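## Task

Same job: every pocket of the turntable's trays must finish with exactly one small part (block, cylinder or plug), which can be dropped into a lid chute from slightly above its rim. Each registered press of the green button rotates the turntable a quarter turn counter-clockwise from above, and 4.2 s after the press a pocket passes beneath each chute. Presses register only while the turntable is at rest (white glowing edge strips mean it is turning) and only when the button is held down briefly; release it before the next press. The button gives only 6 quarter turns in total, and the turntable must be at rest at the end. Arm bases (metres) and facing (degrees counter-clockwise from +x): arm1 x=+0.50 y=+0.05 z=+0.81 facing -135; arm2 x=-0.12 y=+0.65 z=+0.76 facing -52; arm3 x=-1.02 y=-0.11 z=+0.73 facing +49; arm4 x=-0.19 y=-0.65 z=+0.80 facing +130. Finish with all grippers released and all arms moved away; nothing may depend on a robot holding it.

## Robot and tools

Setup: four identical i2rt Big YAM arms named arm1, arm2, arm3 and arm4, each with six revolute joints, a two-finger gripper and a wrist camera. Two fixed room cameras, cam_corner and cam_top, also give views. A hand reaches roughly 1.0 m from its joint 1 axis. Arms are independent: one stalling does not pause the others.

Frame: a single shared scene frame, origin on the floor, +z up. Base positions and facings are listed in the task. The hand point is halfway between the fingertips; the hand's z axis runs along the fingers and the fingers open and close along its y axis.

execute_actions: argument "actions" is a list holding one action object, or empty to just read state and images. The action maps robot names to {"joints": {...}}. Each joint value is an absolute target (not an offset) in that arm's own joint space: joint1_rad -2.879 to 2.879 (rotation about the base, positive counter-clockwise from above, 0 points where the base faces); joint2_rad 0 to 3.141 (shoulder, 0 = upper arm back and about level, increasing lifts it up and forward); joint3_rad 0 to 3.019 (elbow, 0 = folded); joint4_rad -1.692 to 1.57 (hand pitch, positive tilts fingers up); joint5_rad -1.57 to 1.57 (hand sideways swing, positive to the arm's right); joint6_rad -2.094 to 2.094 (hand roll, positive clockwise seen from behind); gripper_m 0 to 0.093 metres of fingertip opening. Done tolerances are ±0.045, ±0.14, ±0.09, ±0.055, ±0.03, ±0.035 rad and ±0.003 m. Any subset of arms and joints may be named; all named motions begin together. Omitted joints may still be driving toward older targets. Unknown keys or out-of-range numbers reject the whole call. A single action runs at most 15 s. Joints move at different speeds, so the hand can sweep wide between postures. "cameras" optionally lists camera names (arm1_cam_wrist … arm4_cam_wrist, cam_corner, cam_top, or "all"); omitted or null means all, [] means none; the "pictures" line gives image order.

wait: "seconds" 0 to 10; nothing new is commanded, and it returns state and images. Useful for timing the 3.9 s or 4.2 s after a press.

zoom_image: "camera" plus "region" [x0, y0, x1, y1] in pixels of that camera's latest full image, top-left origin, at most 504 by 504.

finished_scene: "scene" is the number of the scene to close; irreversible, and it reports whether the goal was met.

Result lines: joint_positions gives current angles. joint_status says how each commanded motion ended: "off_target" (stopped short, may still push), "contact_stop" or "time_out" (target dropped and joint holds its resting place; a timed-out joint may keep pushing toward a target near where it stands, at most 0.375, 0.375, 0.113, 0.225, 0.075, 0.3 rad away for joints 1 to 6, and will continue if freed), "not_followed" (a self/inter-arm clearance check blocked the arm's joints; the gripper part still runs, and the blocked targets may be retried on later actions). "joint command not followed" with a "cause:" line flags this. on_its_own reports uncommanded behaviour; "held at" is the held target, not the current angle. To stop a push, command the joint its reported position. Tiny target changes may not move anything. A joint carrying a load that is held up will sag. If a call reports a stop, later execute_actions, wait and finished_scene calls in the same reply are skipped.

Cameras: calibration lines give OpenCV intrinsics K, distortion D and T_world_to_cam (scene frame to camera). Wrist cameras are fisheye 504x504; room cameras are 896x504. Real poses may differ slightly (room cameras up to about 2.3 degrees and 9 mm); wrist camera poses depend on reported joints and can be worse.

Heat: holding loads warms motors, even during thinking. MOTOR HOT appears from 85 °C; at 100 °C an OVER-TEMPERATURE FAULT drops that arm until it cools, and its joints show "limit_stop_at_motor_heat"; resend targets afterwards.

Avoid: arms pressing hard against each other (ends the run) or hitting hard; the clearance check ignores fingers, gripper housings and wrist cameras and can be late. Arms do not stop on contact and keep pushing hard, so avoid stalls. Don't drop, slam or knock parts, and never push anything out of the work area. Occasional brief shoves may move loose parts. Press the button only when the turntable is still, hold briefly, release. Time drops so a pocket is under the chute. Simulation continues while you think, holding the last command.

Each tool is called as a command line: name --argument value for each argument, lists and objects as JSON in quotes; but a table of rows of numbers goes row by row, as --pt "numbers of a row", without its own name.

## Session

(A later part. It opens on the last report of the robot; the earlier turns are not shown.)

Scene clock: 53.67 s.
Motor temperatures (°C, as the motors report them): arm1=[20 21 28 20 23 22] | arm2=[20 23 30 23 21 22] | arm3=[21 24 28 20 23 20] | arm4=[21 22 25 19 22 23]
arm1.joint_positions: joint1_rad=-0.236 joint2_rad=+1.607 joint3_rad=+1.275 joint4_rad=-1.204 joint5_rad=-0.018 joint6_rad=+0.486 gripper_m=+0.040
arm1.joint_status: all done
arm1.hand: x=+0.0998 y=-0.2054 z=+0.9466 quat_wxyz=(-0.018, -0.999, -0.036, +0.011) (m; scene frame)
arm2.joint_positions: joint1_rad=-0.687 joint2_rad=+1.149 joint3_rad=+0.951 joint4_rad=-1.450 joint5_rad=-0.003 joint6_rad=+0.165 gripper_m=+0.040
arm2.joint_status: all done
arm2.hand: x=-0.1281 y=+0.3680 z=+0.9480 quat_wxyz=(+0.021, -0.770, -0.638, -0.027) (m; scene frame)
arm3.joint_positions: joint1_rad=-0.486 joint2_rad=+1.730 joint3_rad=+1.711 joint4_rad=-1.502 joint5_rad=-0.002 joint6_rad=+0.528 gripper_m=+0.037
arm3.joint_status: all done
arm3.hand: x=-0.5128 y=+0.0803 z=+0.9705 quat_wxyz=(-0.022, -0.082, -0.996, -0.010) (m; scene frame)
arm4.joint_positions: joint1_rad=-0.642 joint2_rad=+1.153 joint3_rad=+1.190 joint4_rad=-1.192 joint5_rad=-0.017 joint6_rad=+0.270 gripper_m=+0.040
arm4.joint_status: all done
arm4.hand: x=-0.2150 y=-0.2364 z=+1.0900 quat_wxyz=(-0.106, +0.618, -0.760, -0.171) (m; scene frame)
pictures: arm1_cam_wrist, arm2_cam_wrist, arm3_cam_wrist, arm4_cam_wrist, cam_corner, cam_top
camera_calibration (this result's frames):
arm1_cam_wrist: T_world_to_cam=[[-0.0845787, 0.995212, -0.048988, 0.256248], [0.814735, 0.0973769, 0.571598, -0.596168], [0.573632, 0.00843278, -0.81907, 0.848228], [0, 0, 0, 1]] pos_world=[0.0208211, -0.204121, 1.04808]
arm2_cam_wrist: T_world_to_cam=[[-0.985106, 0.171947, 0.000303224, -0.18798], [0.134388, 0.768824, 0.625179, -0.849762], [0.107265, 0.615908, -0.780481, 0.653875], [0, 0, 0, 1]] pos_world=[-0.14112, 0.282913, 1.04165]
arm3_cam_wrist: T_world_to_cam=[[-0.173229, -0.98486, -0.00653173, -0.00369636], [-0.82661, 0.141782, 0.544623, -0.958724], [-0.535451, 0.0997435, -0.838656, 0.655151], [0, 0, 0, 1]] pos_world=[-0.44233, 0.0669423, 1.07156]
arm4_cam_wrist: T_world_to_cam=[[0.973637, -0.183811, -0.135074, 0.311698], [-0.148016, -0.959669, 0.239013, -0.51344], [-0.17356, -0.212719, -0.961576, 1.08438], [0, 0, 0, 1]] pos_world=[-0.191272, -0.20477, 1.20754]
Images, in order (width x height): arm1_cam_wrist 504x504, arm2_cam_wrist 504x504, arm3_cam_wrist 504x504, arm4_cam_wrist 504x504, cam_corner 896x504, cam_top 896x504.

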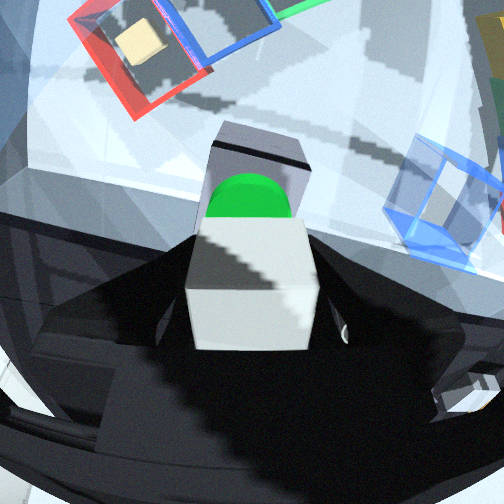

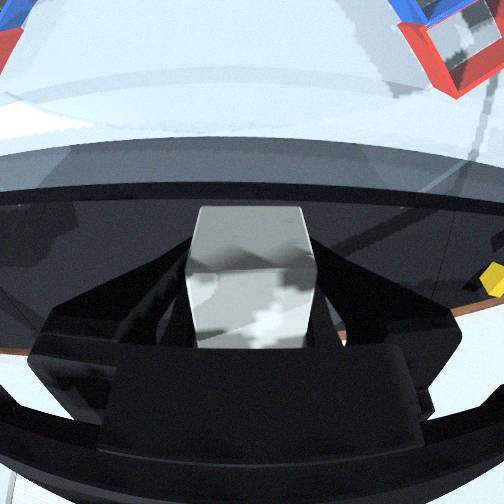

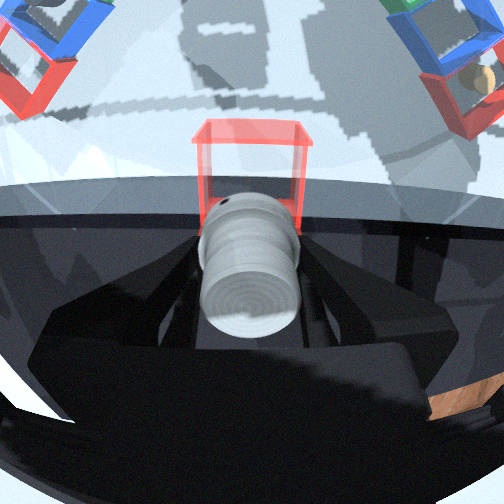

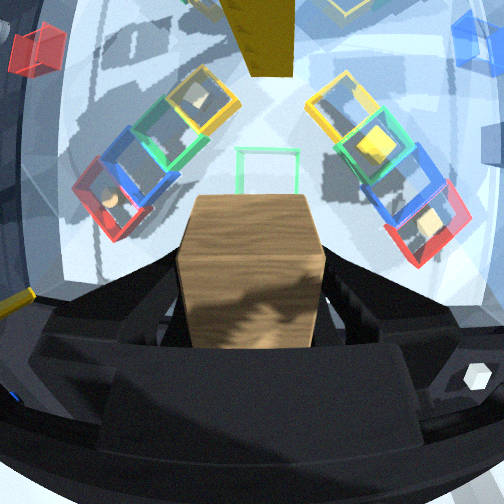

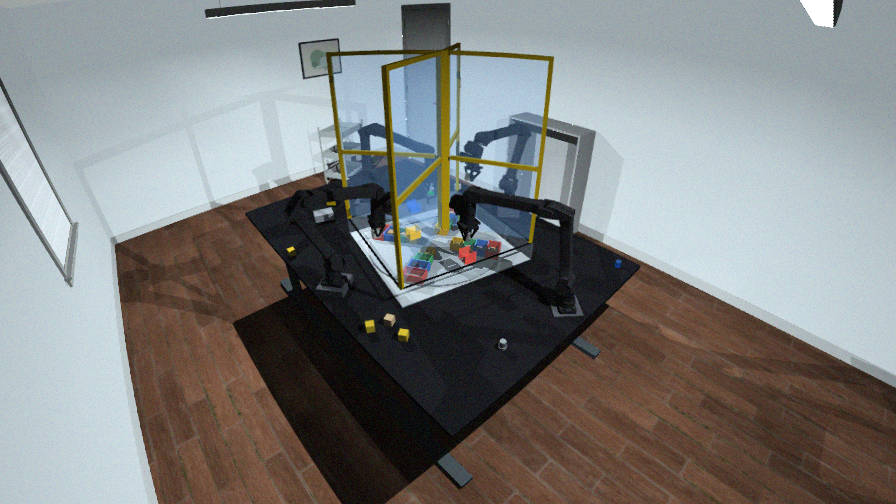

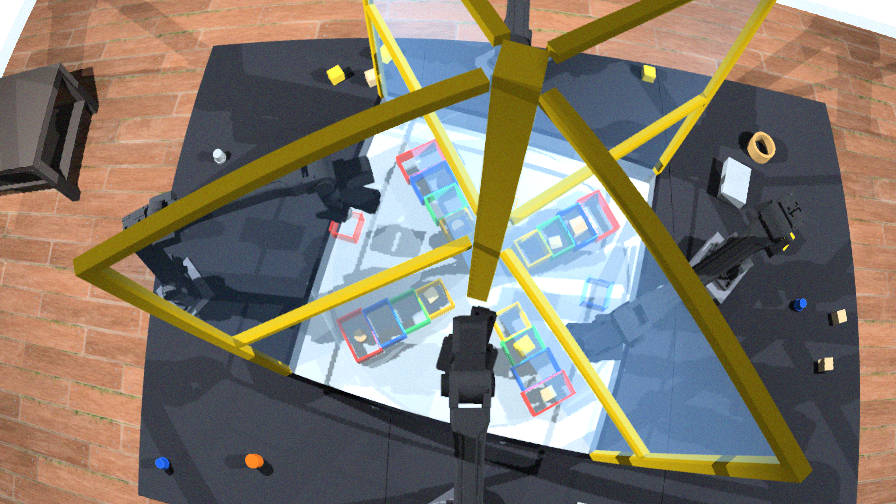

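execute_actions --actions '[]'

Scene clock: 54.27 s.
Motor temperatures (°C, as the motors report them): arm1=[20 21 28 20 23 22] | arm2=[20 23 30 23 21 22] | arm3=[21 24 28 20 23 20] | arm4=[21 22 25 19 22 23]
arm1.joint_positions: joint1_rad=-0.236 joint2_rad=+1.607 joint3_rad=+1.275 joint4_rad=-1.204 joint5_rad=-0.018 joint6_rad=+0.485 gripper_m=+0.040
arm1.joint_status: all done
arm1.hand: x=+0.0998 y=-0.2054 z=+0.9466 quat_wxyz=(-0.018, -0.999, -0.036, +0.011) (m; scene frame)
arm2.joint_positions: joint1_rad=-0.687 joint2_rad=+1.149 joint3_rad=+0.951 joint4_rad=-1.450 joint5_rad=-0.003 joint6_rad=+0.165 gripper_m=+0.040
arm2.joint_status: all done
arm2.hand: x=-0.1281 y=+0.3680 z=+0.9480 quat_wxyz=(+0.021, -0.770, -0.638, -0.027) (m; scene frame)
arm3.joint_positions: joint1_rad=-0.486 joint2_rad=+1.730 joint3_rad=+1.711 joint4_rad=-1.502 joint5_rad=-0.002 joint6_rad=+0.528 gripper_m=+0.037
arm3.joint_status: all done
arm3.hand: x=-0.5128 y=+0.0803 z=+0.9705 quat_wxyz=(-0.022, -0.082, -0.996, -0.010) (m; scene frame)
arm4.joint_positions: joint1_rad=-0.642 joint2_rad=+1.153 joint3_rad=+1.190 joint4_rad=-1.192 joint5_rad=-0.017 joint6_rad=+0.270 gripper_m=+0.040
arm4.joint_status: all done
arm4.hand: x=-0.2150 y=-0.2364 z=+1.0900 quat_wxyz=(-0.106, +0.618, -0.760, -0.171) (m; scene frame)
pictures: arm1_cam_wrist, arm2_cam_wrist, arm3_cam_wrist, arm4_cam_wrist, cam_corner, cam_top
camera_calibration (this result's frames):
arm1_cam_wrist: T_world_to_cam=[[-0.0849587, 0.99518, -0.0489792, 0.256271], [0.814706, 0.0976831, 0.571587, -0.596091], [0.573617, 0.00865766, -0.819078, 0.848284], [0, 0, 0, 1]] pos_world=[0.0208221, -0.204152, 1.04808]
arm2_cam_wrist: T_world_to_cam=[[-0.985106, 0.171947, 0.000303224, -0.18798], [0.134388, 0.768824, 0.625179, -0.849762], [0.107265, 0.615908, -0.780481, 0.653875], [0, 0, 0, 1]] pos_world=[-0.14112, 0.282913, 1.04165]
arm3_cam_wrist: T_world_to_cam=[[-0.173229, -0.98486, -0.00653173, -0.00369636], [-0.82661, 0.141782, 0.544623, -0.958724], [-0.535451, 0.0997435, -0.838656, 0.655151], [0, 0, 0, 1]] pos_world=[-0.44233, 0.0669423, 1.07156]
arm4_cam_wrist: T_world_to_cam=[[0.973637, -0.183811, -0.135074, 0.311698], [-0.148016, -0.959669, 0.239013, -0.51344], [-0.17356, -0.212719, -0.961576, 1.08438], [0, 0, 0, 1]] pos_world=[-0.191272, -0.20477, 1.20754]
Images, in order (width x height): arm1_cam_wrist 504x504, arm2_cam_wrist 504x504, arm3_cam_wrist 504x504, arm4_cam_wrist 504x504, cam_corner 896x504, cam_top 896x504.

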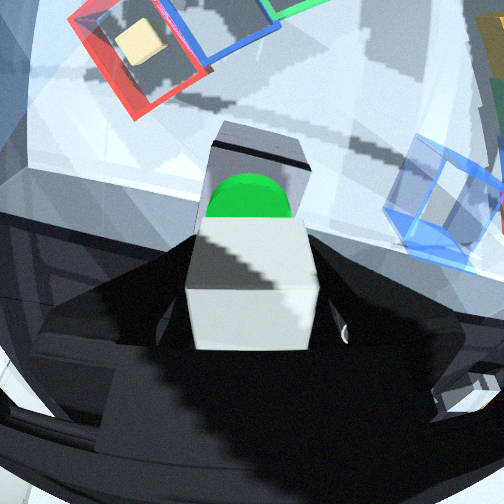

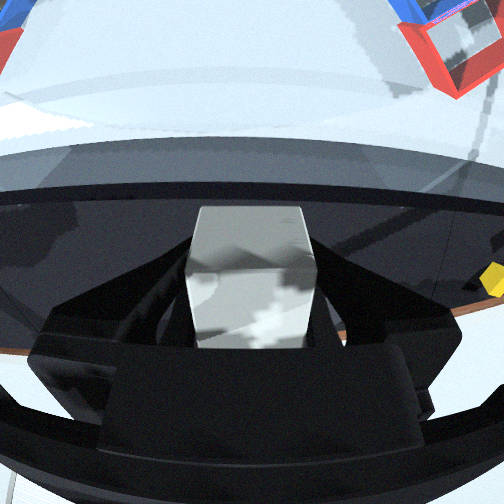

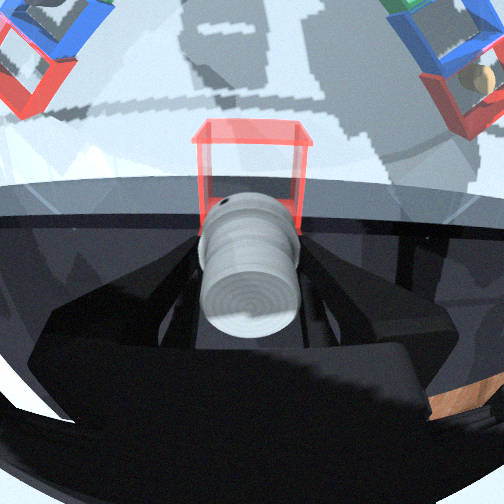

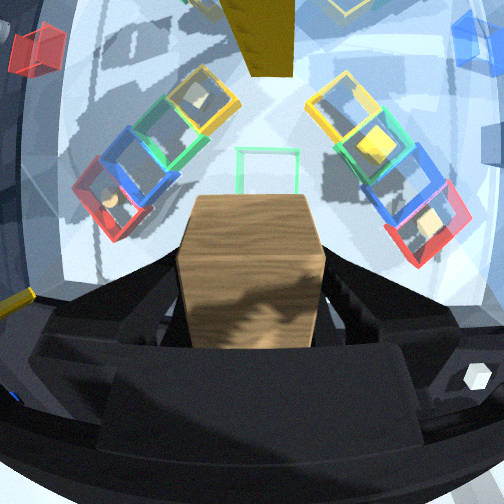

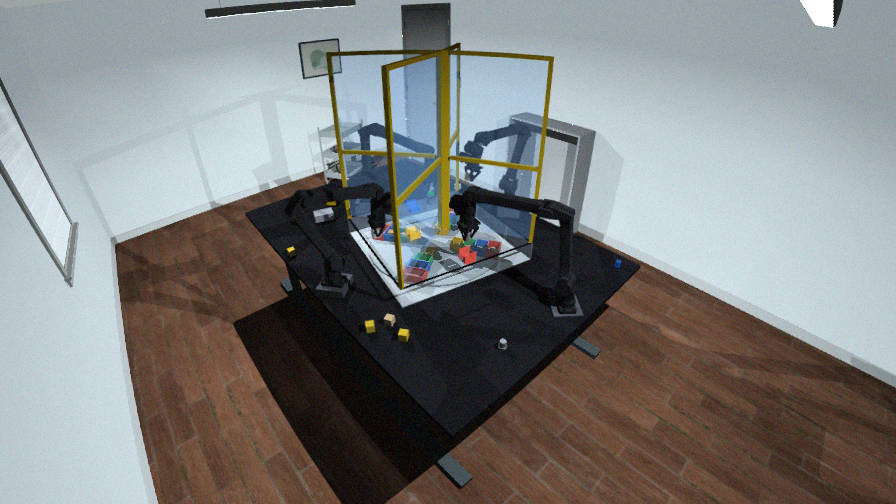

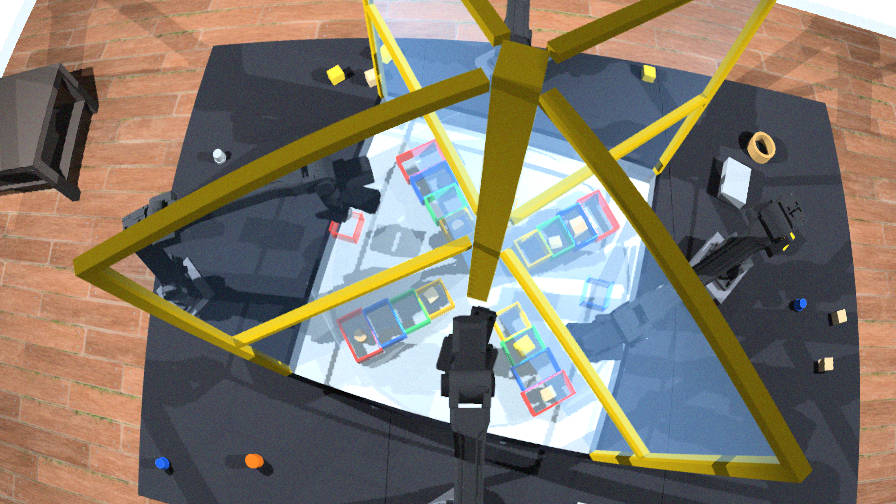

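execute_actions --actions '[{"arm2":{"joints":{"joint2_rad":1.765,"joint3_rad":1.635,"joint4_rad":-1.458}},"arm3":{"joints":{"joint2_rad":1.75,"joint3_rad":1.67,"joint4_rad":-1.48}},"arm4":{"joints":{"joint2_rad":1.555,"joint4_rad":-1.245}}}]' --cameras '["arm2_cam_wrist","arm3_cam_wrist","arm4_cam_wrist"]'

Scene clock: 56.40 s.
Motor temperatures (°C, as the motors report them): arm1=[20 21 28 20 23 22] | arm2=[20 23 30 23 21 22] | arm3=[21 24 28 20 23 20] | arm4=[21 22 26 19 22 23]
arm1.joint_positions: joint1_rad=-0.236 joint2_rad=+1.607 joint3_rad=+1.275 joint4_rad=-1.204 joint5_rad=-0.018 joint6_rad=+0.485 gripper_m=+0.040
arm1.joint_status: not commanded
arm1.hand: x=+0.0998 y=-0.2054 z=+0.9466 quat_wxyz=(-0.018, -0.999, -0.036, +0.011) (m; scene frame)
arm2.joint_positions: joint1_rad=-0.687 joint2_rad=+1.762 joint3_rad=+1.577 joint4_rad=-1.457 joint5_rad=-0.003 joint6_rad=+0.165 gripper_m=+0.040
arm2.joint_status: all done
arm2.hand: x=-0.1332 y=+0.1338 z=+0.9411 quat_wxyz=(+0.019, -0.770, -0.638, -0.025) (m; scene frame)
arm3.joint_positions: joint1_rad=-0.486 joint2_rad=+1.735 joint3_rad=+1.673 joint4_rad=-1.490 joint5_rad=-0.002 joint6_rad=+0.528 gripper_m=+0.037
arm3.joint_status: all done
arm3.hand: x=-0.5188 y=+0.0780 z=+0.9534 quat_wxyz=(-0.009, -0.082, -0.997, -0.004) (m; scene frame)
arm4.joint_positions: joint1_rad=-0.642 joint2_rad=+1.571 joint3_rad=+1.187 joint4_rad=-1.238 joint5_rad=-0.017 joint6_rad=+0.270 gripper_m=+0.040
arm4.joint_status: all done
arm4.hand: x=-0.2179 y=-0.2182 z=+0.9174 quat_wxyz=(+0.029, +0.630, -0.776, +0.017) (m; scene frame)
pictures: arm2_cam_wrist, arm3_cam_wrist, arm4_cam_wrist
camera_calibration (this result's frames):
arm2_cam_wrist: T_world_to_cam=[[-0.985094, 0.172013, -0.000729397, -0.151727], [0.134534, 0.773089, 0.619866, -0.660276], [0.107189, 0.610529, -0.784707, 0.797946], [0, 0, 0, 1]] pos_world=[-0.146167, 0.049382, 1.03533]
arm3_cam_wrist: T_world_to_cam=[[-0.173287, -0.984831, 0.00892294, -0.0219078], [-0.810957, 0.147822, 0.566125, -0.966845], [-0.558857, 0.0908661, -0.824271, 0.612648], [0, 0, 0, 1]] pos_world=[-0.445483, 0.0656767, 1.05254]
arm4_cam_wrist: T_world_to_cam=[[0.976779, -0.213907, -0.0121384, 0.175921], [-0.156814, -0.752378, 0.639794, -0.779478], [-0.145989, -0.623034, -0.768451, 0.661152], [0, 0, 0, 1]] pos_world=[-0.197548, -0.136912, 1.0089]
Images, in order (width x height): arm2_cam_wrist 504x504, arm3_cam_wrist 504x504, arm4_cam_wrist 504x504.

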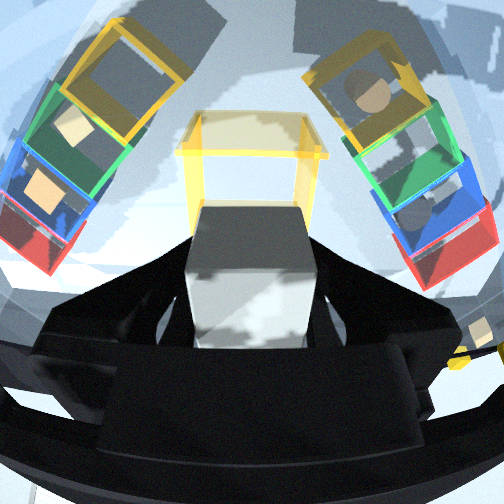

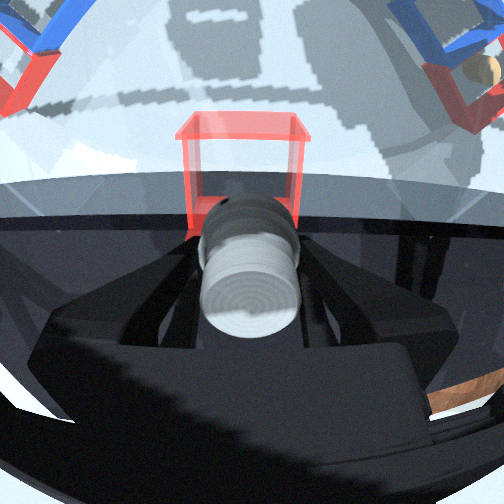

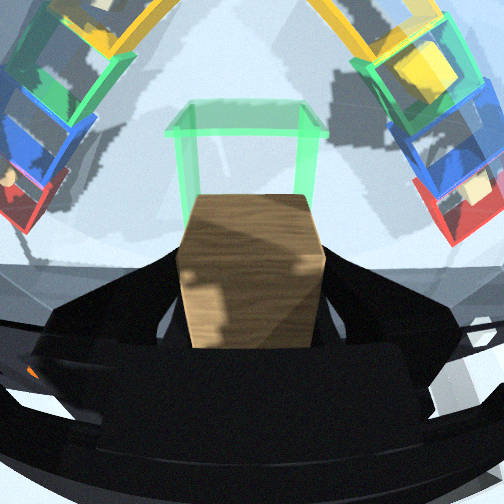

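execute_actions --actions '[]' --cameras '["arm1_cam_wrist"]'

zoom_image --camera "arm1_cam_wrist" --region '[344, 120, 504, 280]'

Scene clock: 57.73 s.
Motor temperatures (°C, as the motors report them): arm1=[20 21 28 20 23 22] | arm2=[20 23 31 23 21 22] | arm3=[21 24 28 20 23 20] | arm4=[21 22 26 19 22 23]
arm1.joint_positions: joint1_rad=-0.236 joint2_rad=+1.607 joint3_rad=+1.275 joint4_rad=-1.204 joint5_rad=-0.018 joint6_rad=+0.485 gripper_m=+0.040
arm1.joint_status: not commanded
arm1.hand: x=+0.0998 y=-0.2054 z=+0.9466 quat_wxyz=(-0.018, -0.999, -0.036, +0.011) (m; scene frame)
arm2.joint_positions: joint1_rad=-0.687 joint2_rad=+1.762 joint3_rad=+1.577 joint4_rad=-1.457 joint5_rad=-0.003 joint6_rad=+0.165 gripper_m=+0.040
arm2.joint_status: all done
arm2.hand: x=-0.1332 y=+0.1338 z=+0.9411 quat_wxyz=(+0.019, -0.770, -0.638, -0.025) (m; scene frame)
arm3.joint_positions: joint1_rad=-0.486 joint2_rad=+1.735 joint3_rad=+1.673 joint4_rad=-1.490 joint5_rad=-0.002 joint6_rad=+0.528 gripper_m=+0.037
arm3.joint_status: all done
arm3.hand: x=-0.5188 y=+0.0780 z=+0.9534 quat_wxyz=(-0.009, -0.082, -0.997, -0.004) (m; scene frame)
arm4.joint_positions: joint1_rad=-0.642 joint2_rad=+1.571 joint3_rad=+1.187 joint4_rad=-1.238 joint5_rad=-0.017 joint6_rad=+0.270 gripper_m=+0.040
arm4.joint_status: all done
arm4.hand: x=-0.2179 y=-0.2182 z=+0.9174 quat_wxyz=(+0.029, +0.630, -0.776, +0.017) (m; scene frame)
pictures: arm1_cam_wrist
camera_calibration (this result's frames):
arm1_cam_wrist: T_world_to_cam=[[-0.0849587, 0.99518, -0.0489792, 0.256271], [0.814706, 0.0976831, 0.571587, -0.596091], [0.573617, 0.00865766, -0.819078, 0.848284], [0, 0, 0, 1]] pos_world=[0.0208221, -0.204152, 1.04808]
Images, in order (width x height): arm1_cam_wrist 504x504.

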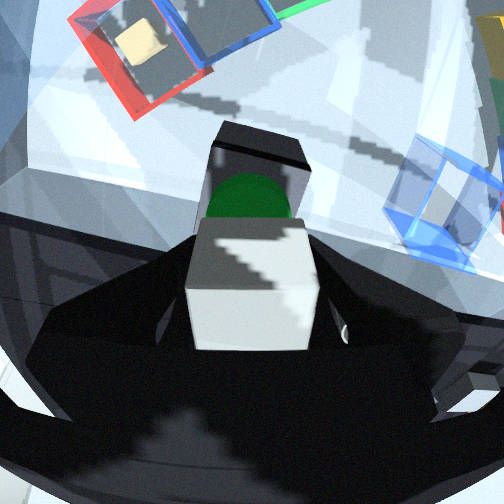

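Region (344, 120, 504, 280) of arm1_cam_wrist's 504x504 image, scaled by 3.150, with more detail than that image has.

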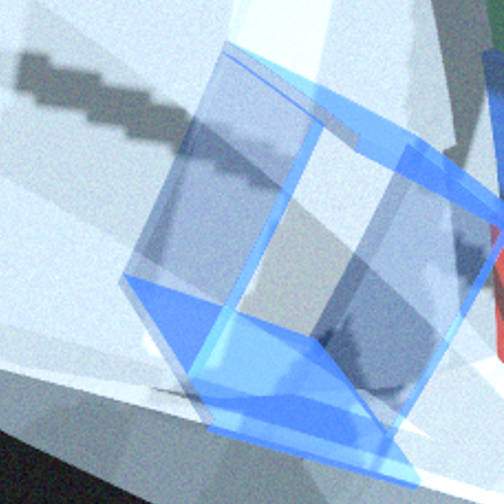

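execute_actions --actions '[{"arm1":{"joints":{"joint2_rad":1.707}},"arm3":{"joints":{"joint2_rad":1.78}},"arm4":{"joints":{"joint4_rad":-1.212}}}]' --cameras '[]'

execute_actions --actions '[{"arm1":{"joints":{"joint1_rad":-0.515,"joint2_rad":1.51,"joint3_rad":1.13,"joint4_rad":-1.175}}}]' --cameras '["arm1_cam_wrist"]'

wait --seconds 2.3

execute_actions --actions '[{"arm1":{"joints":{"gripper_m":0.06}},"arm2":{"joints":{"gripper_m":0.06}},"arm3":{"joints":{"gripper_m":0.06}},"arm4":{"joints":{"gripper_m":0.06}}}]' --cameras '["cam_top"]'

Scene clock: 59.00 s.
Motor temperatures (°C, as the motors report them): arm1=[20 21 28 20 23 22] | arm2=[20 23 31 23 21 22] | arm3=[21 24 27 20 23 20] | arm4=[21 22 26 19 22 23]
arm1.joint_positions: joint1_rad=-0.236 joint2_rad=+1.672 joint3_rad=+1.289 joint4_rad=-1.210 joint5_rad=-0.019 joint6_rad=+0.485 gripper_m=+0.040
arm1.joint_status: all done
arm1.hand: x=+0.0970 y=-0.2076 z=+0.9220 quat_wxyz=(-0.005, -0.999, -0.036, -0.014) (m; scene frame)
arm2.joint_positions: joint1_rad=-0.687 joint2_rad=+1.762 joint3_rad=+1.577 joint4_rad=-1.457 joint5_rad=-0.003 joint6_rad=+0.165 gripper_m=+0.040
arm2.joint_status: not commanded
arm2.hand: x=-0.1332 y=+0.1338 z=+0.9411 quat_wxyz=(+0.019, -0.770, -0.638, -0.025) (m; scene frame)
arm3.joint_positions: joint1_rad=-0.486 joint2_rad=+1.767 joint3_rad=+1.673 joint4_rad=-1.490 joint5_rad=-0.002 joint6_rad=+0.528 gripper_m=+0.037
arm3.joint_status: all done
arm3.hand: x=-0.5163 y=+0.0789 z=+0.9371 quat_wxyz=(+0.005, -0.082, -0.997, +0.003) (m; scene frame)
arm4.joint_positions: joint1_rad=-0.642 joint2_rad=+1.571 joint3_rad=+1.187 joint4_rad=-1.222 joint5_rad=-0.017 joint6_rad=+0.270 gripper_m=+0.040
arm4.joint_status: all done
arm4.hand: x=-0.2182 y=-0.2141 z=+0.9172 quat_wxyz=(+0.024, +0.630, -0.776, +0.011) (m; scene frame)
pictures: none
No camera images: the call's "cameras" was empty. Leave "cameras" out to get every camera's image.

Scene clock: 60.17 s.
Motor temperatures (°C, as the motors report them): arm1=[20 21 28 20 23 22] | arm2=[20 23 31 23 21 22] | arm3=[21 24 27 20 23 20] | arm4=[21 22 26 19 22 23]
arm1.joint_positions: joint1_rad=-0.520 joint2_rad=+1.520 joint3_rad=+1.129 joint4_rad=-1.181 joint5_rad=-0.017 joint6_rad=+0.484 gripper_m=+0.040
arm1.joint_status: all done
arm1.hand: x=+0.0928 y=-0.0694 z=+0.9302 quat_wxyz=(-0.010, -0.994, +0.106, -0.004) (m; scene frame)
arm2.joint_positions: joint1_rad=-0.687 joint2_rad=+1.762 joint3_rad=+1.577 joint4_rad=-1.457 joint5_rad=-0.003 joint6_rad=+0.165 gripper_m=+0.040
arm2.joint_status: not commanded
arm2.hand: x=-0.1332 y=+0.1338 z=+0.9411 quat_wxyz=(+0.019, -0.770, -0.638, -0.025) (m; scene frame)
arm3.joint_positions: joint1_rad=-0.486 joint2_rad=+1.767 joint3_rad=+1.673 joint4_rad=-1.490 joint5_rad=-0.002 joint6_rad=+0.528 gripper_m=+0.037
arm3.joint_status: not commanded
arm3.hand: x=-0.5163 y=+0.0789 z=+0.9371 quat_wxyz=(+0.005, -0.082, -0.997, +0.003) (m; scene frame)
arm4.joint_positions: joint1_rad=-0.642 joint2_rad=+1.571 joint3_rad=+1.187 joint4_rad=-1.222 joint5_rad=-0.017 joint6_rad=+0.270 gripper_m=+0.040
arm4.joint_status: not commanded
arm4.hand: x=-0.2182 y=-0.2141 z=+0.9172 quat_wxyz=(+0.024, +0.630, -0.776, +0.011) (m; scene frame)
pictures: arm1_cam_wrist
camera_calibration (this result's frames):
arm1_cam_wrist: T_world_to_cam=[[0.198045, 0.979675, -0.0318753, 0.0762704], [0.788742, -0.139971, 0.598576, -0.633459], [0.581948, -0.143686, -0.800431, 0.809041], [0, 0, 0, 1]] pos_world=[0.0137108, -0.0471383, 1.02919]
Images, in order (width x height): arm1_cam_wrist 504x504.

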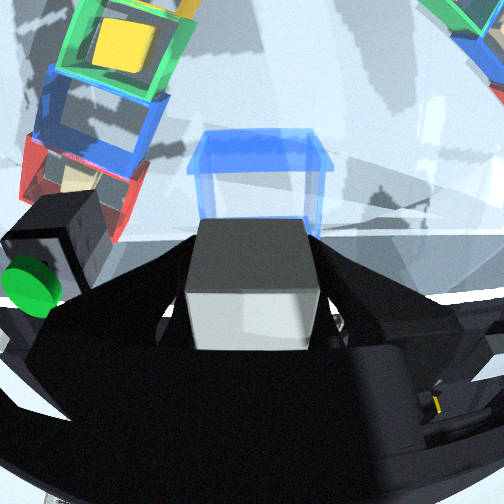

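Scene clock: 62.47 s.
Motor temperatures (°C, as the motors report them): arm1=[20 21 28 20 23 22] | arm2=[20 24 32 23 21 22] | arm3=[21 24 27 20 23 20] | arm4=[21 22 26 19 22 23]
arm1.joint_positions: joint1_rad=-0.520 joint2_rad=+1.520 joint3_rad=+1.129 joint4_rad=-1.181 joint5_rad=-0.017 joint6_rad=+0.484 gripper_m=+0.040
arm1.joint_status: all done
arm1.hand: x=+0.0928 y=-0.0694 z=+0.9302 quat_wxyz=(-0.010, -0.994, +0.106, -0.004) (m; scene frame)
arm2.joint_positions: joint1_rad=-0.687 joint2_rad=+1.762 joint3_rad=+1.577 joint4_rad=-1.457 joint5_rad=-0.003 joint6_rad=+0.165 gripper_m=+0.040
arm2.joint_status: not commanded
arm2.hand: x=-0.1332 y=+0.1338 z=+0.9411 quat_wxyz=(+0.019, -0.770, -0.638, -0.025) (m; scene frame)
arm3.joint_positions: joint1_rad=-0.486 joint2_rad=+1.767 joint3_rad=+1.673 joint4_rad=-1.490 joint5_rad=-0.002 joint6_rad=+0.528 gripper_m=+0.037
arm3.joint_status: not commanded
arm3.hand: x=-0.5163 y=+0.0789 z=+0.9371 quat_wxyz=(+0.005, -0.082, -0.997, +0.003) (m; scene frame)
arm4.joint_positions: joint1_rad=-0.642 joint2_rad=+1.571 joint3_rad=+1.187 joint4_rad=-1.222 joint5_rad=-0.017 joint6_rad=+0.270 gripper_m=+0.040
arm4.joint_status: not commanded
arm4.hand: x=-0.2182 y=-0.2141 z=+0.9172 quat_wxyz=(+0.024, +0.630, -0.776, +0.011) (m; scene frame)
wait: 2.30 s; at rest by 0.27 s
pictures: arm1_cam_wrist, arm2_cam_wrist, arm3_cam_wrist, arm4_cam_wrist, cam_corner, cam_top
camera_calibration (this result's frames):
arm1_cam_wrist: T_world_to_cam=[[0.198045, 0.979675, -0.0318753, 0.0762704], [0.788742, -0.139971, 0.598576, -0.633459], [0.581948, -0.143686, -0.800431, 0.809041], [0, 0, 0, 1]] pos_world=[0.0137108, -0.0471383, 1.02919]
arm2_cam_wrist: T_world_to_cam=[[-0.985094, 0.172013, -0.000729397, -0.151727], [0.134534, 0.773089, 0.619866, -0.660276], [0.107189, 0.610529, -0.784707, 0.797946], [0, 0, 0, 1]] pos_world=[-0.146167, 0.049382, 1.03533]
arm3_cam_wrist: T_world_to_cam=[[-0.17288, -0.984622, 0.0251537, -0.0354444], [-0.793866, 0.154412, 0.588161, -0.968025], [-0.583, 0.0817124, -0.808352, 0.573848], [0, 0, 0, 1]] pos_world=[-0.440056, 0.0676851, 1.03412]
arm4_cam_wrist: T_world_to_cam=[[0.976728, -0.213836, -0.0166367, 0.181155], [-0.156295, -0.762726, 0.627552, -0.767227], [-0.146882, -0.610347, -0.778397, 0.675095], [0, 0, 0, 1]] pos_world=[-0.197693, -0.134404, 1.00998]
Images, in order (width x height): arm1_cam_wrist 504x504, arm2_cam_wrist 504x504, arm3_cam_wrist 504x504, arm4_cam_wrist 504x504, cam_corner 896x504, cam_top 896x504.

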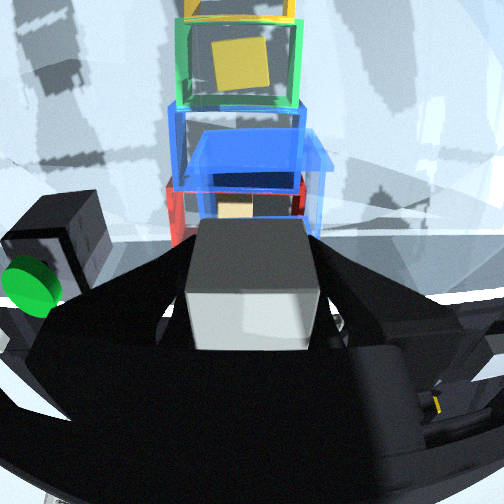

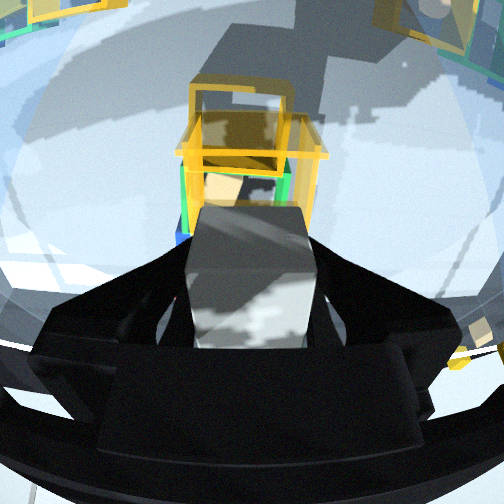

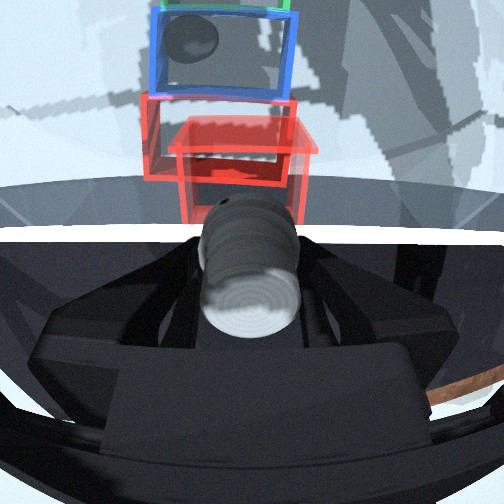

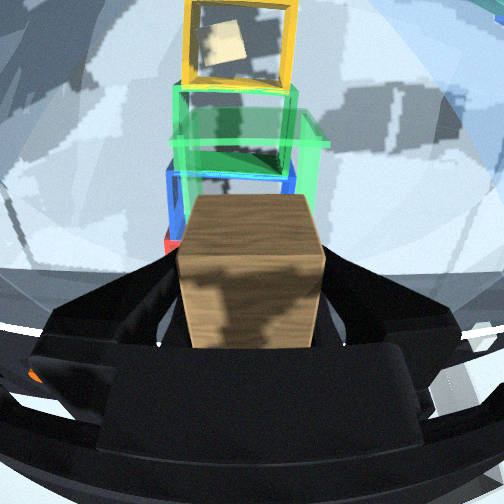

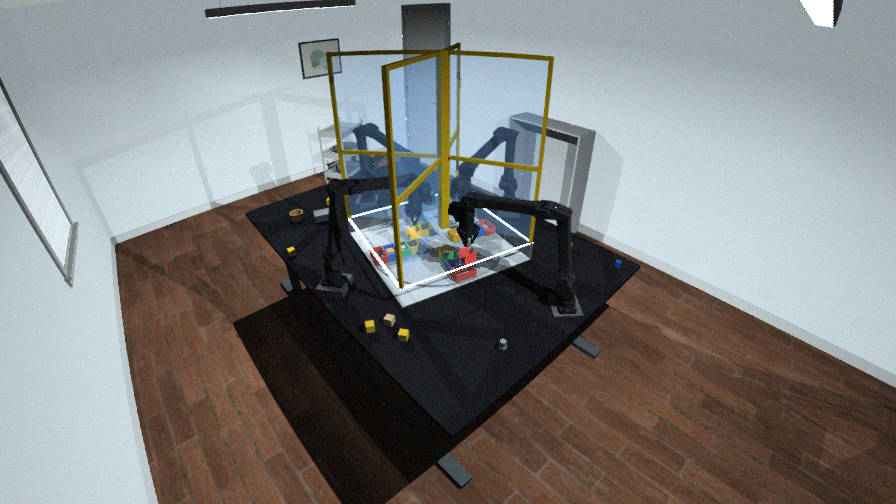

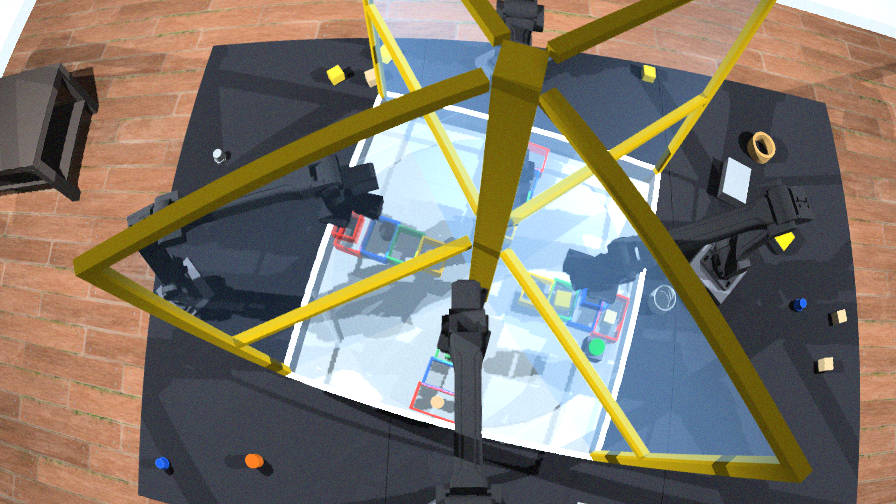

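Scene clock: 63.03 s.
Motor temperatures (°C, as the motors report them): arm1=[20 21 28 20 23 22] | arm2=[20 24 32 23 21 22] | arm3=[21 24 27 20 23 20] | arm4=[21 22 26 19 22 23]
arm1.joint_positions: joint1_rad=-0.520 joint2_rad=+1.520 joint3_rad=+1.129 joint4_rad=-1.181 joint5_rad=-0.017 joint6_rad=+0.484 gripper_m=+0.060
arm1.joint_status: all done
arm1.hand: x=+0.0928 y=-0.0694 z=+0.9302 quat_wxyz=(-0.010, -0.994, +0.106, -0.004) (m; scene frame)
arm2.joint_positions: joint1_rad=-0.687 joint2_rad=+1.762 joint3_rad=+1.577 joint4_rad=-1.457 joint5_rad=-0.003 joint6_rad=+0.166 gripper_m=+0.060
arm2.joint_status: all done
arm2.hand: x=-0.1332 y=+0.1338 z=+0.9411 quat_wxyz=(+0.019, -0.770, -0.638, -0.025) (m; scene frame)
arm3.joint_positions: joint1_rad=-0.486 joint2_rad=+1.767 joint3_rad=+1.673 joint4_rad=-1.490 joint5_rad=-0.002 joint6_rad=+0.528 gripper_m=+0.060
arm3.joint_status: all done
arm3.hand: x=-0.5163 y=+0.0789 z=+0.9371 quat_wxyz=(+0.005, -0.082, -0.997, +0.003) (m; scene frame)
arm4.joint_positions: joint1_rad=-0.642 joint2_rad=+1.571 joint3_rad=+1.187 joint4_rad=-1.222 joint5_rad=-0.017 joint6_rad=+0.269 gripper_m=+0.060
arm4.joint_status: all done
arm4.hand: x=-0.2182 y=-0.2141 z=+0.9172 quat_wxyz=(+0.024, +0.630, -0.776, +0.011) (m; scene frame)
pictures: cam_top
Images, in order (width x height): cam_top 896x504.

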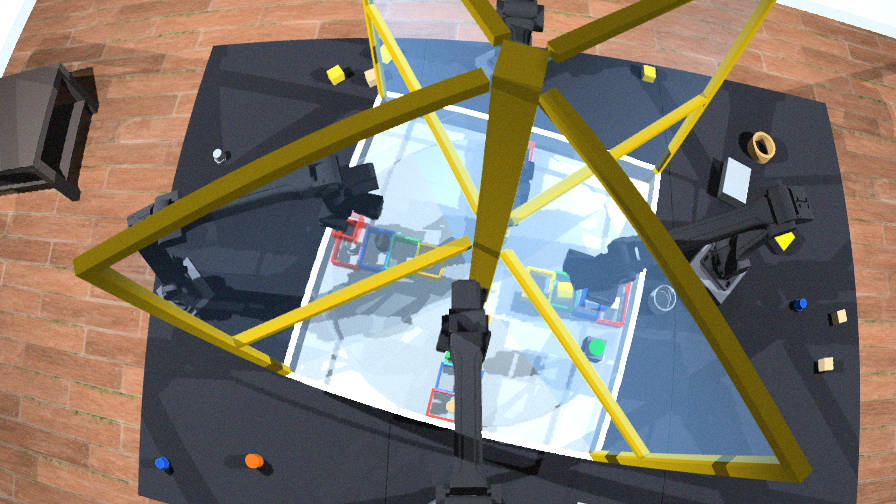

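execute_actions --actions '[]' --cameras '["arm1_cam_wrist","arm2_cam_wrist","arm3_cam_wrist","arm4_cam_wrist"]'

Scene clock: 63.07 s.
Motor temperatures (°C, as the motors report them): arm1=[20 21 28 20 23 22] | arm2=[20 24 32 23 21 22] | arm3=[21 24 27 20 23 20] | arm4=[21 22 26 19 22 23]
arm1.joint_positions: joint1_rad=-0.520 joint2_rad=+1.520 joint3_rad=+1.129 joint4_rad=-1.181 joint5_rad=-0.017 joint6_rad=+0.484 gripper_m=+0.060
arm1.joint_status: all done
arm1.hand: x=+0.0928 y=-0.0694 z=+0.9302 quat_wxyz=(-0.010, -0.994, +0.106, -0.004) (m; scene frame)
arm2.joint_positions: joint1_rad=-0.687 joint2_rad=+1.762 joint3_rad=+1.577 joint4_rad=-1.457 joint5_rad=-0.003 joint6_rad=+0.166 gripper_m=+0.060
arm2.joint_status: all done
arm2.hand: x=-0.1332 y=+0.1338 z=+0.9411 quat_wxyz=(+0.019, -0.770, -0.638, -0.025) (m; scene frame)
arm3.joint_positions: joint1_rad=-0.486 joint2_rad=+1.767 joint3_rad=+1.673 joint4_rad=-1.490 joint5_rad=-0.002 joint6_rad=+0.528 gripper_m=+0.060
arm3.joint_status: all done
arm3.hand: x=-0.5163 y=+0.0789 z=+0.9371 quat_wxyz=(+0.005, -0.082, -0.997, +0.003) (m; scene frame)
arm4.joint_positions: joint1_rad=-0.642 joint2_rad=+1.571 joint3_rad=+1.187 joint4_rad=-1.222 joint5_rad=-0.017 joint6_rad=+0.269 gripper_m=+0.060
arm4.joint_status: all done
arm4.hand: x=-0.2182 y=-0.2141 z=+0.9172 quat_wxyz=(+0.024, +0.630, -0.776, +0.011) (m; scene frame)
pictures: arm1_cam_wrist, arm2_cam_wrist, arm3_cam_wrist, arm4_cam_wrist
camera_calibration (this result's frames):
arm1_cam_wrist: T_world_to_cam=[[0.198045, 0.979675, -0.0318753, 0.0762704], [0.788742, -0.139971, 0.598576, -0.633459], [0.581948, -0.143686, -0.800431, 0.809041], [0, 0, 0, 1]] pos_world=[0.0137108, -0.0471383, 1.02919]
arm2_cam_wrist: T_world_to_cam=[[-0.985029, 0.172388, -0.000705835, -0.151791], [0.134843, 0.773034, 0.619868, -0.660229], [0.107403, 0.610492, -0.784706, 0.797979], [0, 0, 0, 1]] pos_world=[-0.146197, 0.0493865, 1.03533]
arm3_cam_wrist: T_world_to_cam=[[-0.17288, -0.984622, 0.0251537, -0.0354444], [-0.793866, 0.154412, 0.588161, -0.968025], [-0.583, 0.0817124, -0.808352, 0.573848], [0, 0, 0, 1]] pos_world=[-0.440056, 0.0676851, 1.03412]
arm4_cam_wrist: T_world_to_cam=[[0.976809, -0.213464, -0.0166563, 0.18127], [-0.155993, -0.762791, 0.627548, -0.767171], [-0.146664, -0.610396, -0.7784, 0.675135], [0, 0, 0, 1]] pos_world=[-0.197722, -0.134397, 1.00998]
Images, in order (width x height): arm1_cam_wrist 504x504, arm2_cam_wrist 504x504, arm3_cam_wrist 504x504, arm4_cam_wrist 504x504.

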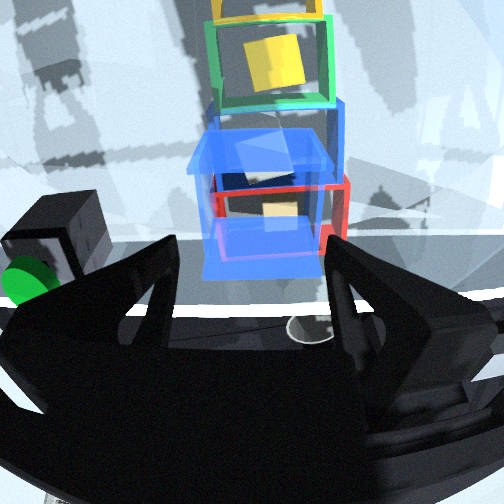

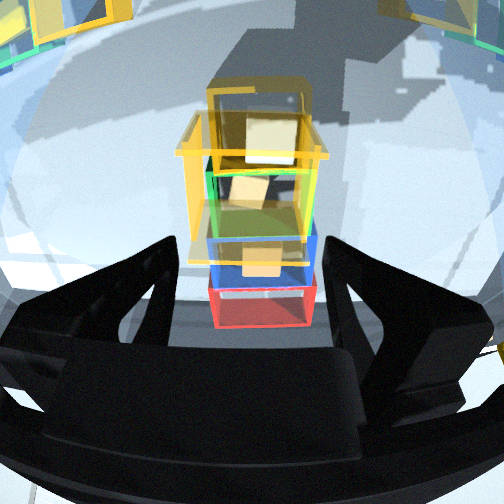

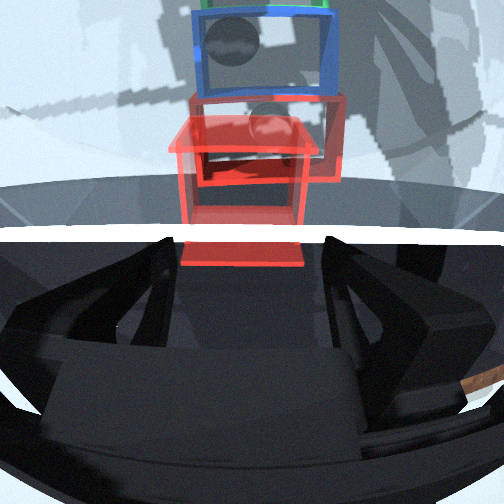

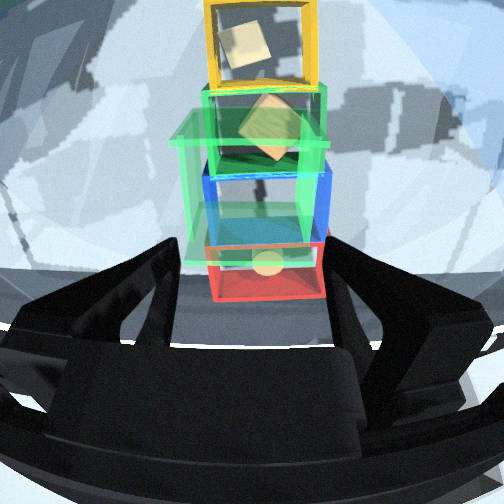

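execute_actions --actions '[{"arm1":{"joints":{"joint1_rad":1.82,"joint2_rad":1.45,"joint3_rad":1.16,"joint4_rad":-1.1,"joint6_rad":0.0,"gripper_m":0.075}},"arm2":{"joints":{"joint1_rad":1.02,"joint2_rad":1.36,"joint3_rad":1.16,"joint4_rad":-1.25,"joint6_rad":0.0,"gripper_m":0.075}},"arm3":{"joints":{"joint1_rad":0.65,"joint2_rad":1.55,"joint3_rad":1.05,"joint4_rad":-1.06,"gripper_m":0.075}},"arm4":{"joints":{"joint1_rad":0.73,"joint2_rad":1.2,"joint3_rad":0.95,"joint4_rad":-1.05,"gripper_m":0.075}}}]'

Scene clock: 66.53 s.
Motor temperatures (°C, as the motors report them): arm1=[20 21 29 20 23 22] | arm2=[20 24 32 23 21 22] | arm3=[21 24 27 20 23 20] | arm4=[21 22 26 19 22 23]
arm1.joint_positions: joint1_rad=+1.824 joint2_rad=+1.458 joint3_rad=+1.129 joint4_rad=-1.109 joint5_rad=-0.017 joint6_rad=+0.014 gripper_m=+0.075
arm1.joint_status: all done
arm1.hand: x=+0.8826 y=-0.1722 z=+0.9577 quat_wxyz=(-0.067, -0.265, -0.962, +0.011) (m; scene frame)
arm2.joint_positions: joint1_rad=+1.025 joint2_rad=+1.357 joint3_rad=+1.175 joint4_rad=-1.255 joint5_rad=-0.004 joint6_rad=+0.014 gripper_m=+0.075
arm2.joint_status: all done
arm2.hand: x=+0.2911 y=+0.7022 z=+0.9671 quat_wxyz=(-0.071, +0.053, -0.996, -0.001) (m; scene frame)
arm3.joint_positions: joint1_rad=+0.654 joint2_rad=+1.551 joint3_rad=+1.049 joint4_rad=-1.068 joint5_rad=-0.006 joint6_rad=+0.528 gripper_m=+0.075
arm3.joint_status: all done
arm3.hand: x=-0.9932 y=+0.3030 z=+0.8096 quat_wxyz=(+0.002, +0.469, -0.883, +0.000) (m; scene frame)
arm4.joint_positions: joint1_rad=+0.731 joint2_rad=+1.200 joint3_rad=+0.952 joint4_rad=-1.057 joint5_rad=-0.017 joint6_rad=+0.268 gripper_m=+0.075
arm4.joint_status: all done
arm4.hand: x=-0.5677 y=-0.5985 z=+0.9815 quat_wxyz=(+0.024, +0.970, -0.198, -0.135) (m; scene frame)
pictures: arm1_cam_wrist, arm2_cam_wrist, arm3_cam_wrist, arm4_cam_wrist, cam_corner, cam_top
camera_calibration (this result's frames):
arm1_cam_wrist: T_world_to_cam=[[-0.498988, -0.866214, -0.026178, 0.313326], [-0.76815, 0.428109, 0.476096, 0.302014], [-0.401194, 0.257675, -0.879003, 1.36873], [0, 0, 0, 1]] pos_world=[0.937464, -0.210575, 1.06753]
arm2_cam_wrist: T_world_to_cam=[[0.119712, -0.99275, 0.0107971, 0.653559], [-0.887884, -0.102188, 0.448574, -0.0950071], [-0.444219, -0.0632865, -0.89368, 1.16492], [0, 0, 0, 1]] pos_world=[0.354883, 0.712836, 1.07662]
arm3_cam_wrist: T_world_to_cam=[[0.82291, -0.567978, 0.0148184, 0.977078], [-0.468593, -0.663706, 0.583023, -0.731139], [-0.321309, -0.486719, -0.812321, 0.609789], [0, 0, 0, 1]] pos_world=[-0.950723, 0.366494, 0.907136]
arm4_cam_wrist: T_world_to_cam=[[0.384563, 0.917166, -0.104488, 0.868355], [0.874222, -0.325516, 0.360244, -0.0463324], [0.296391, -0.229882, -0.926988, 1.06443], [0, 0, 0, 1]] pos_world=[-0.608921, -0.566814, 1.09414]
Images, in order (width x height): arm1_cam_wrist 504x504, arm2_cam_wrist 504x504, arm3_cam_wrist 504x504, arm4_cam_wrist 504x504, cam_corner 896x504, cam_top 896x504.

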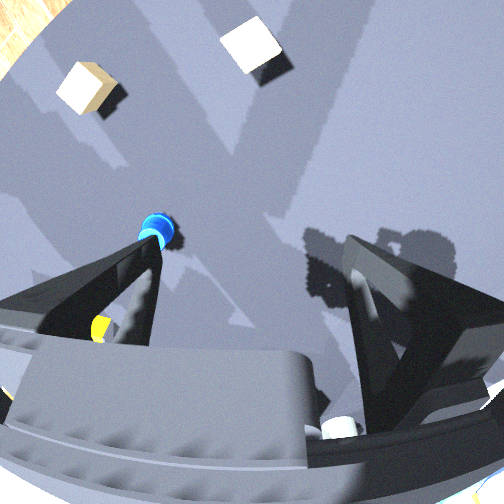

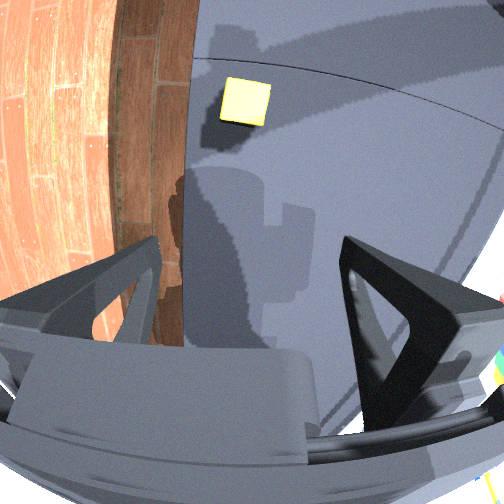

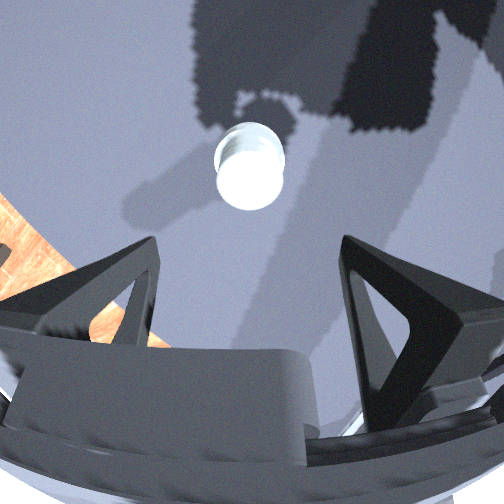

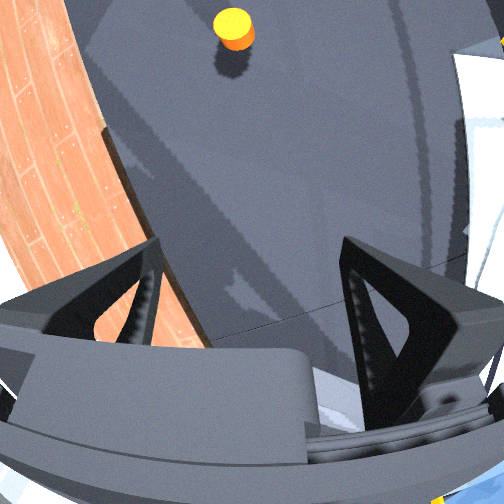

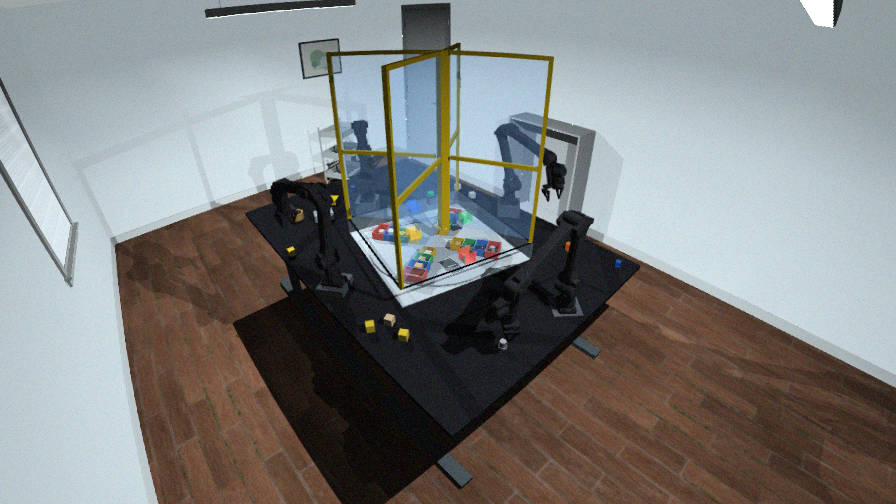

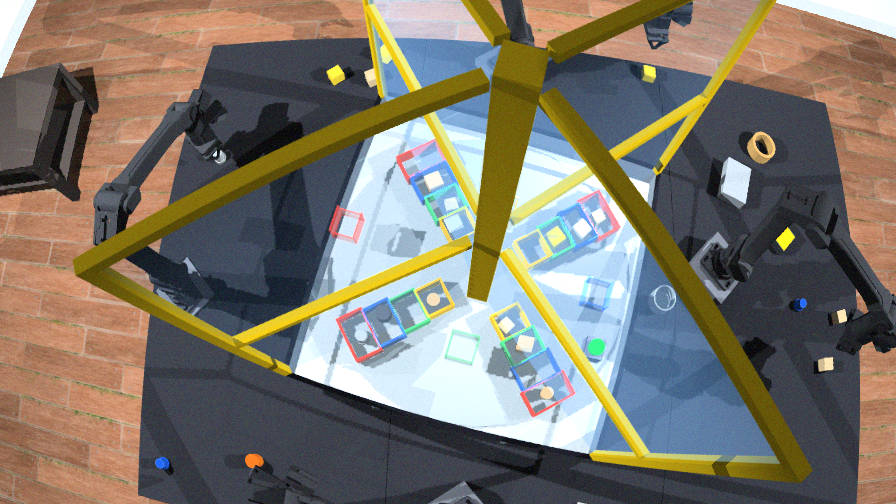

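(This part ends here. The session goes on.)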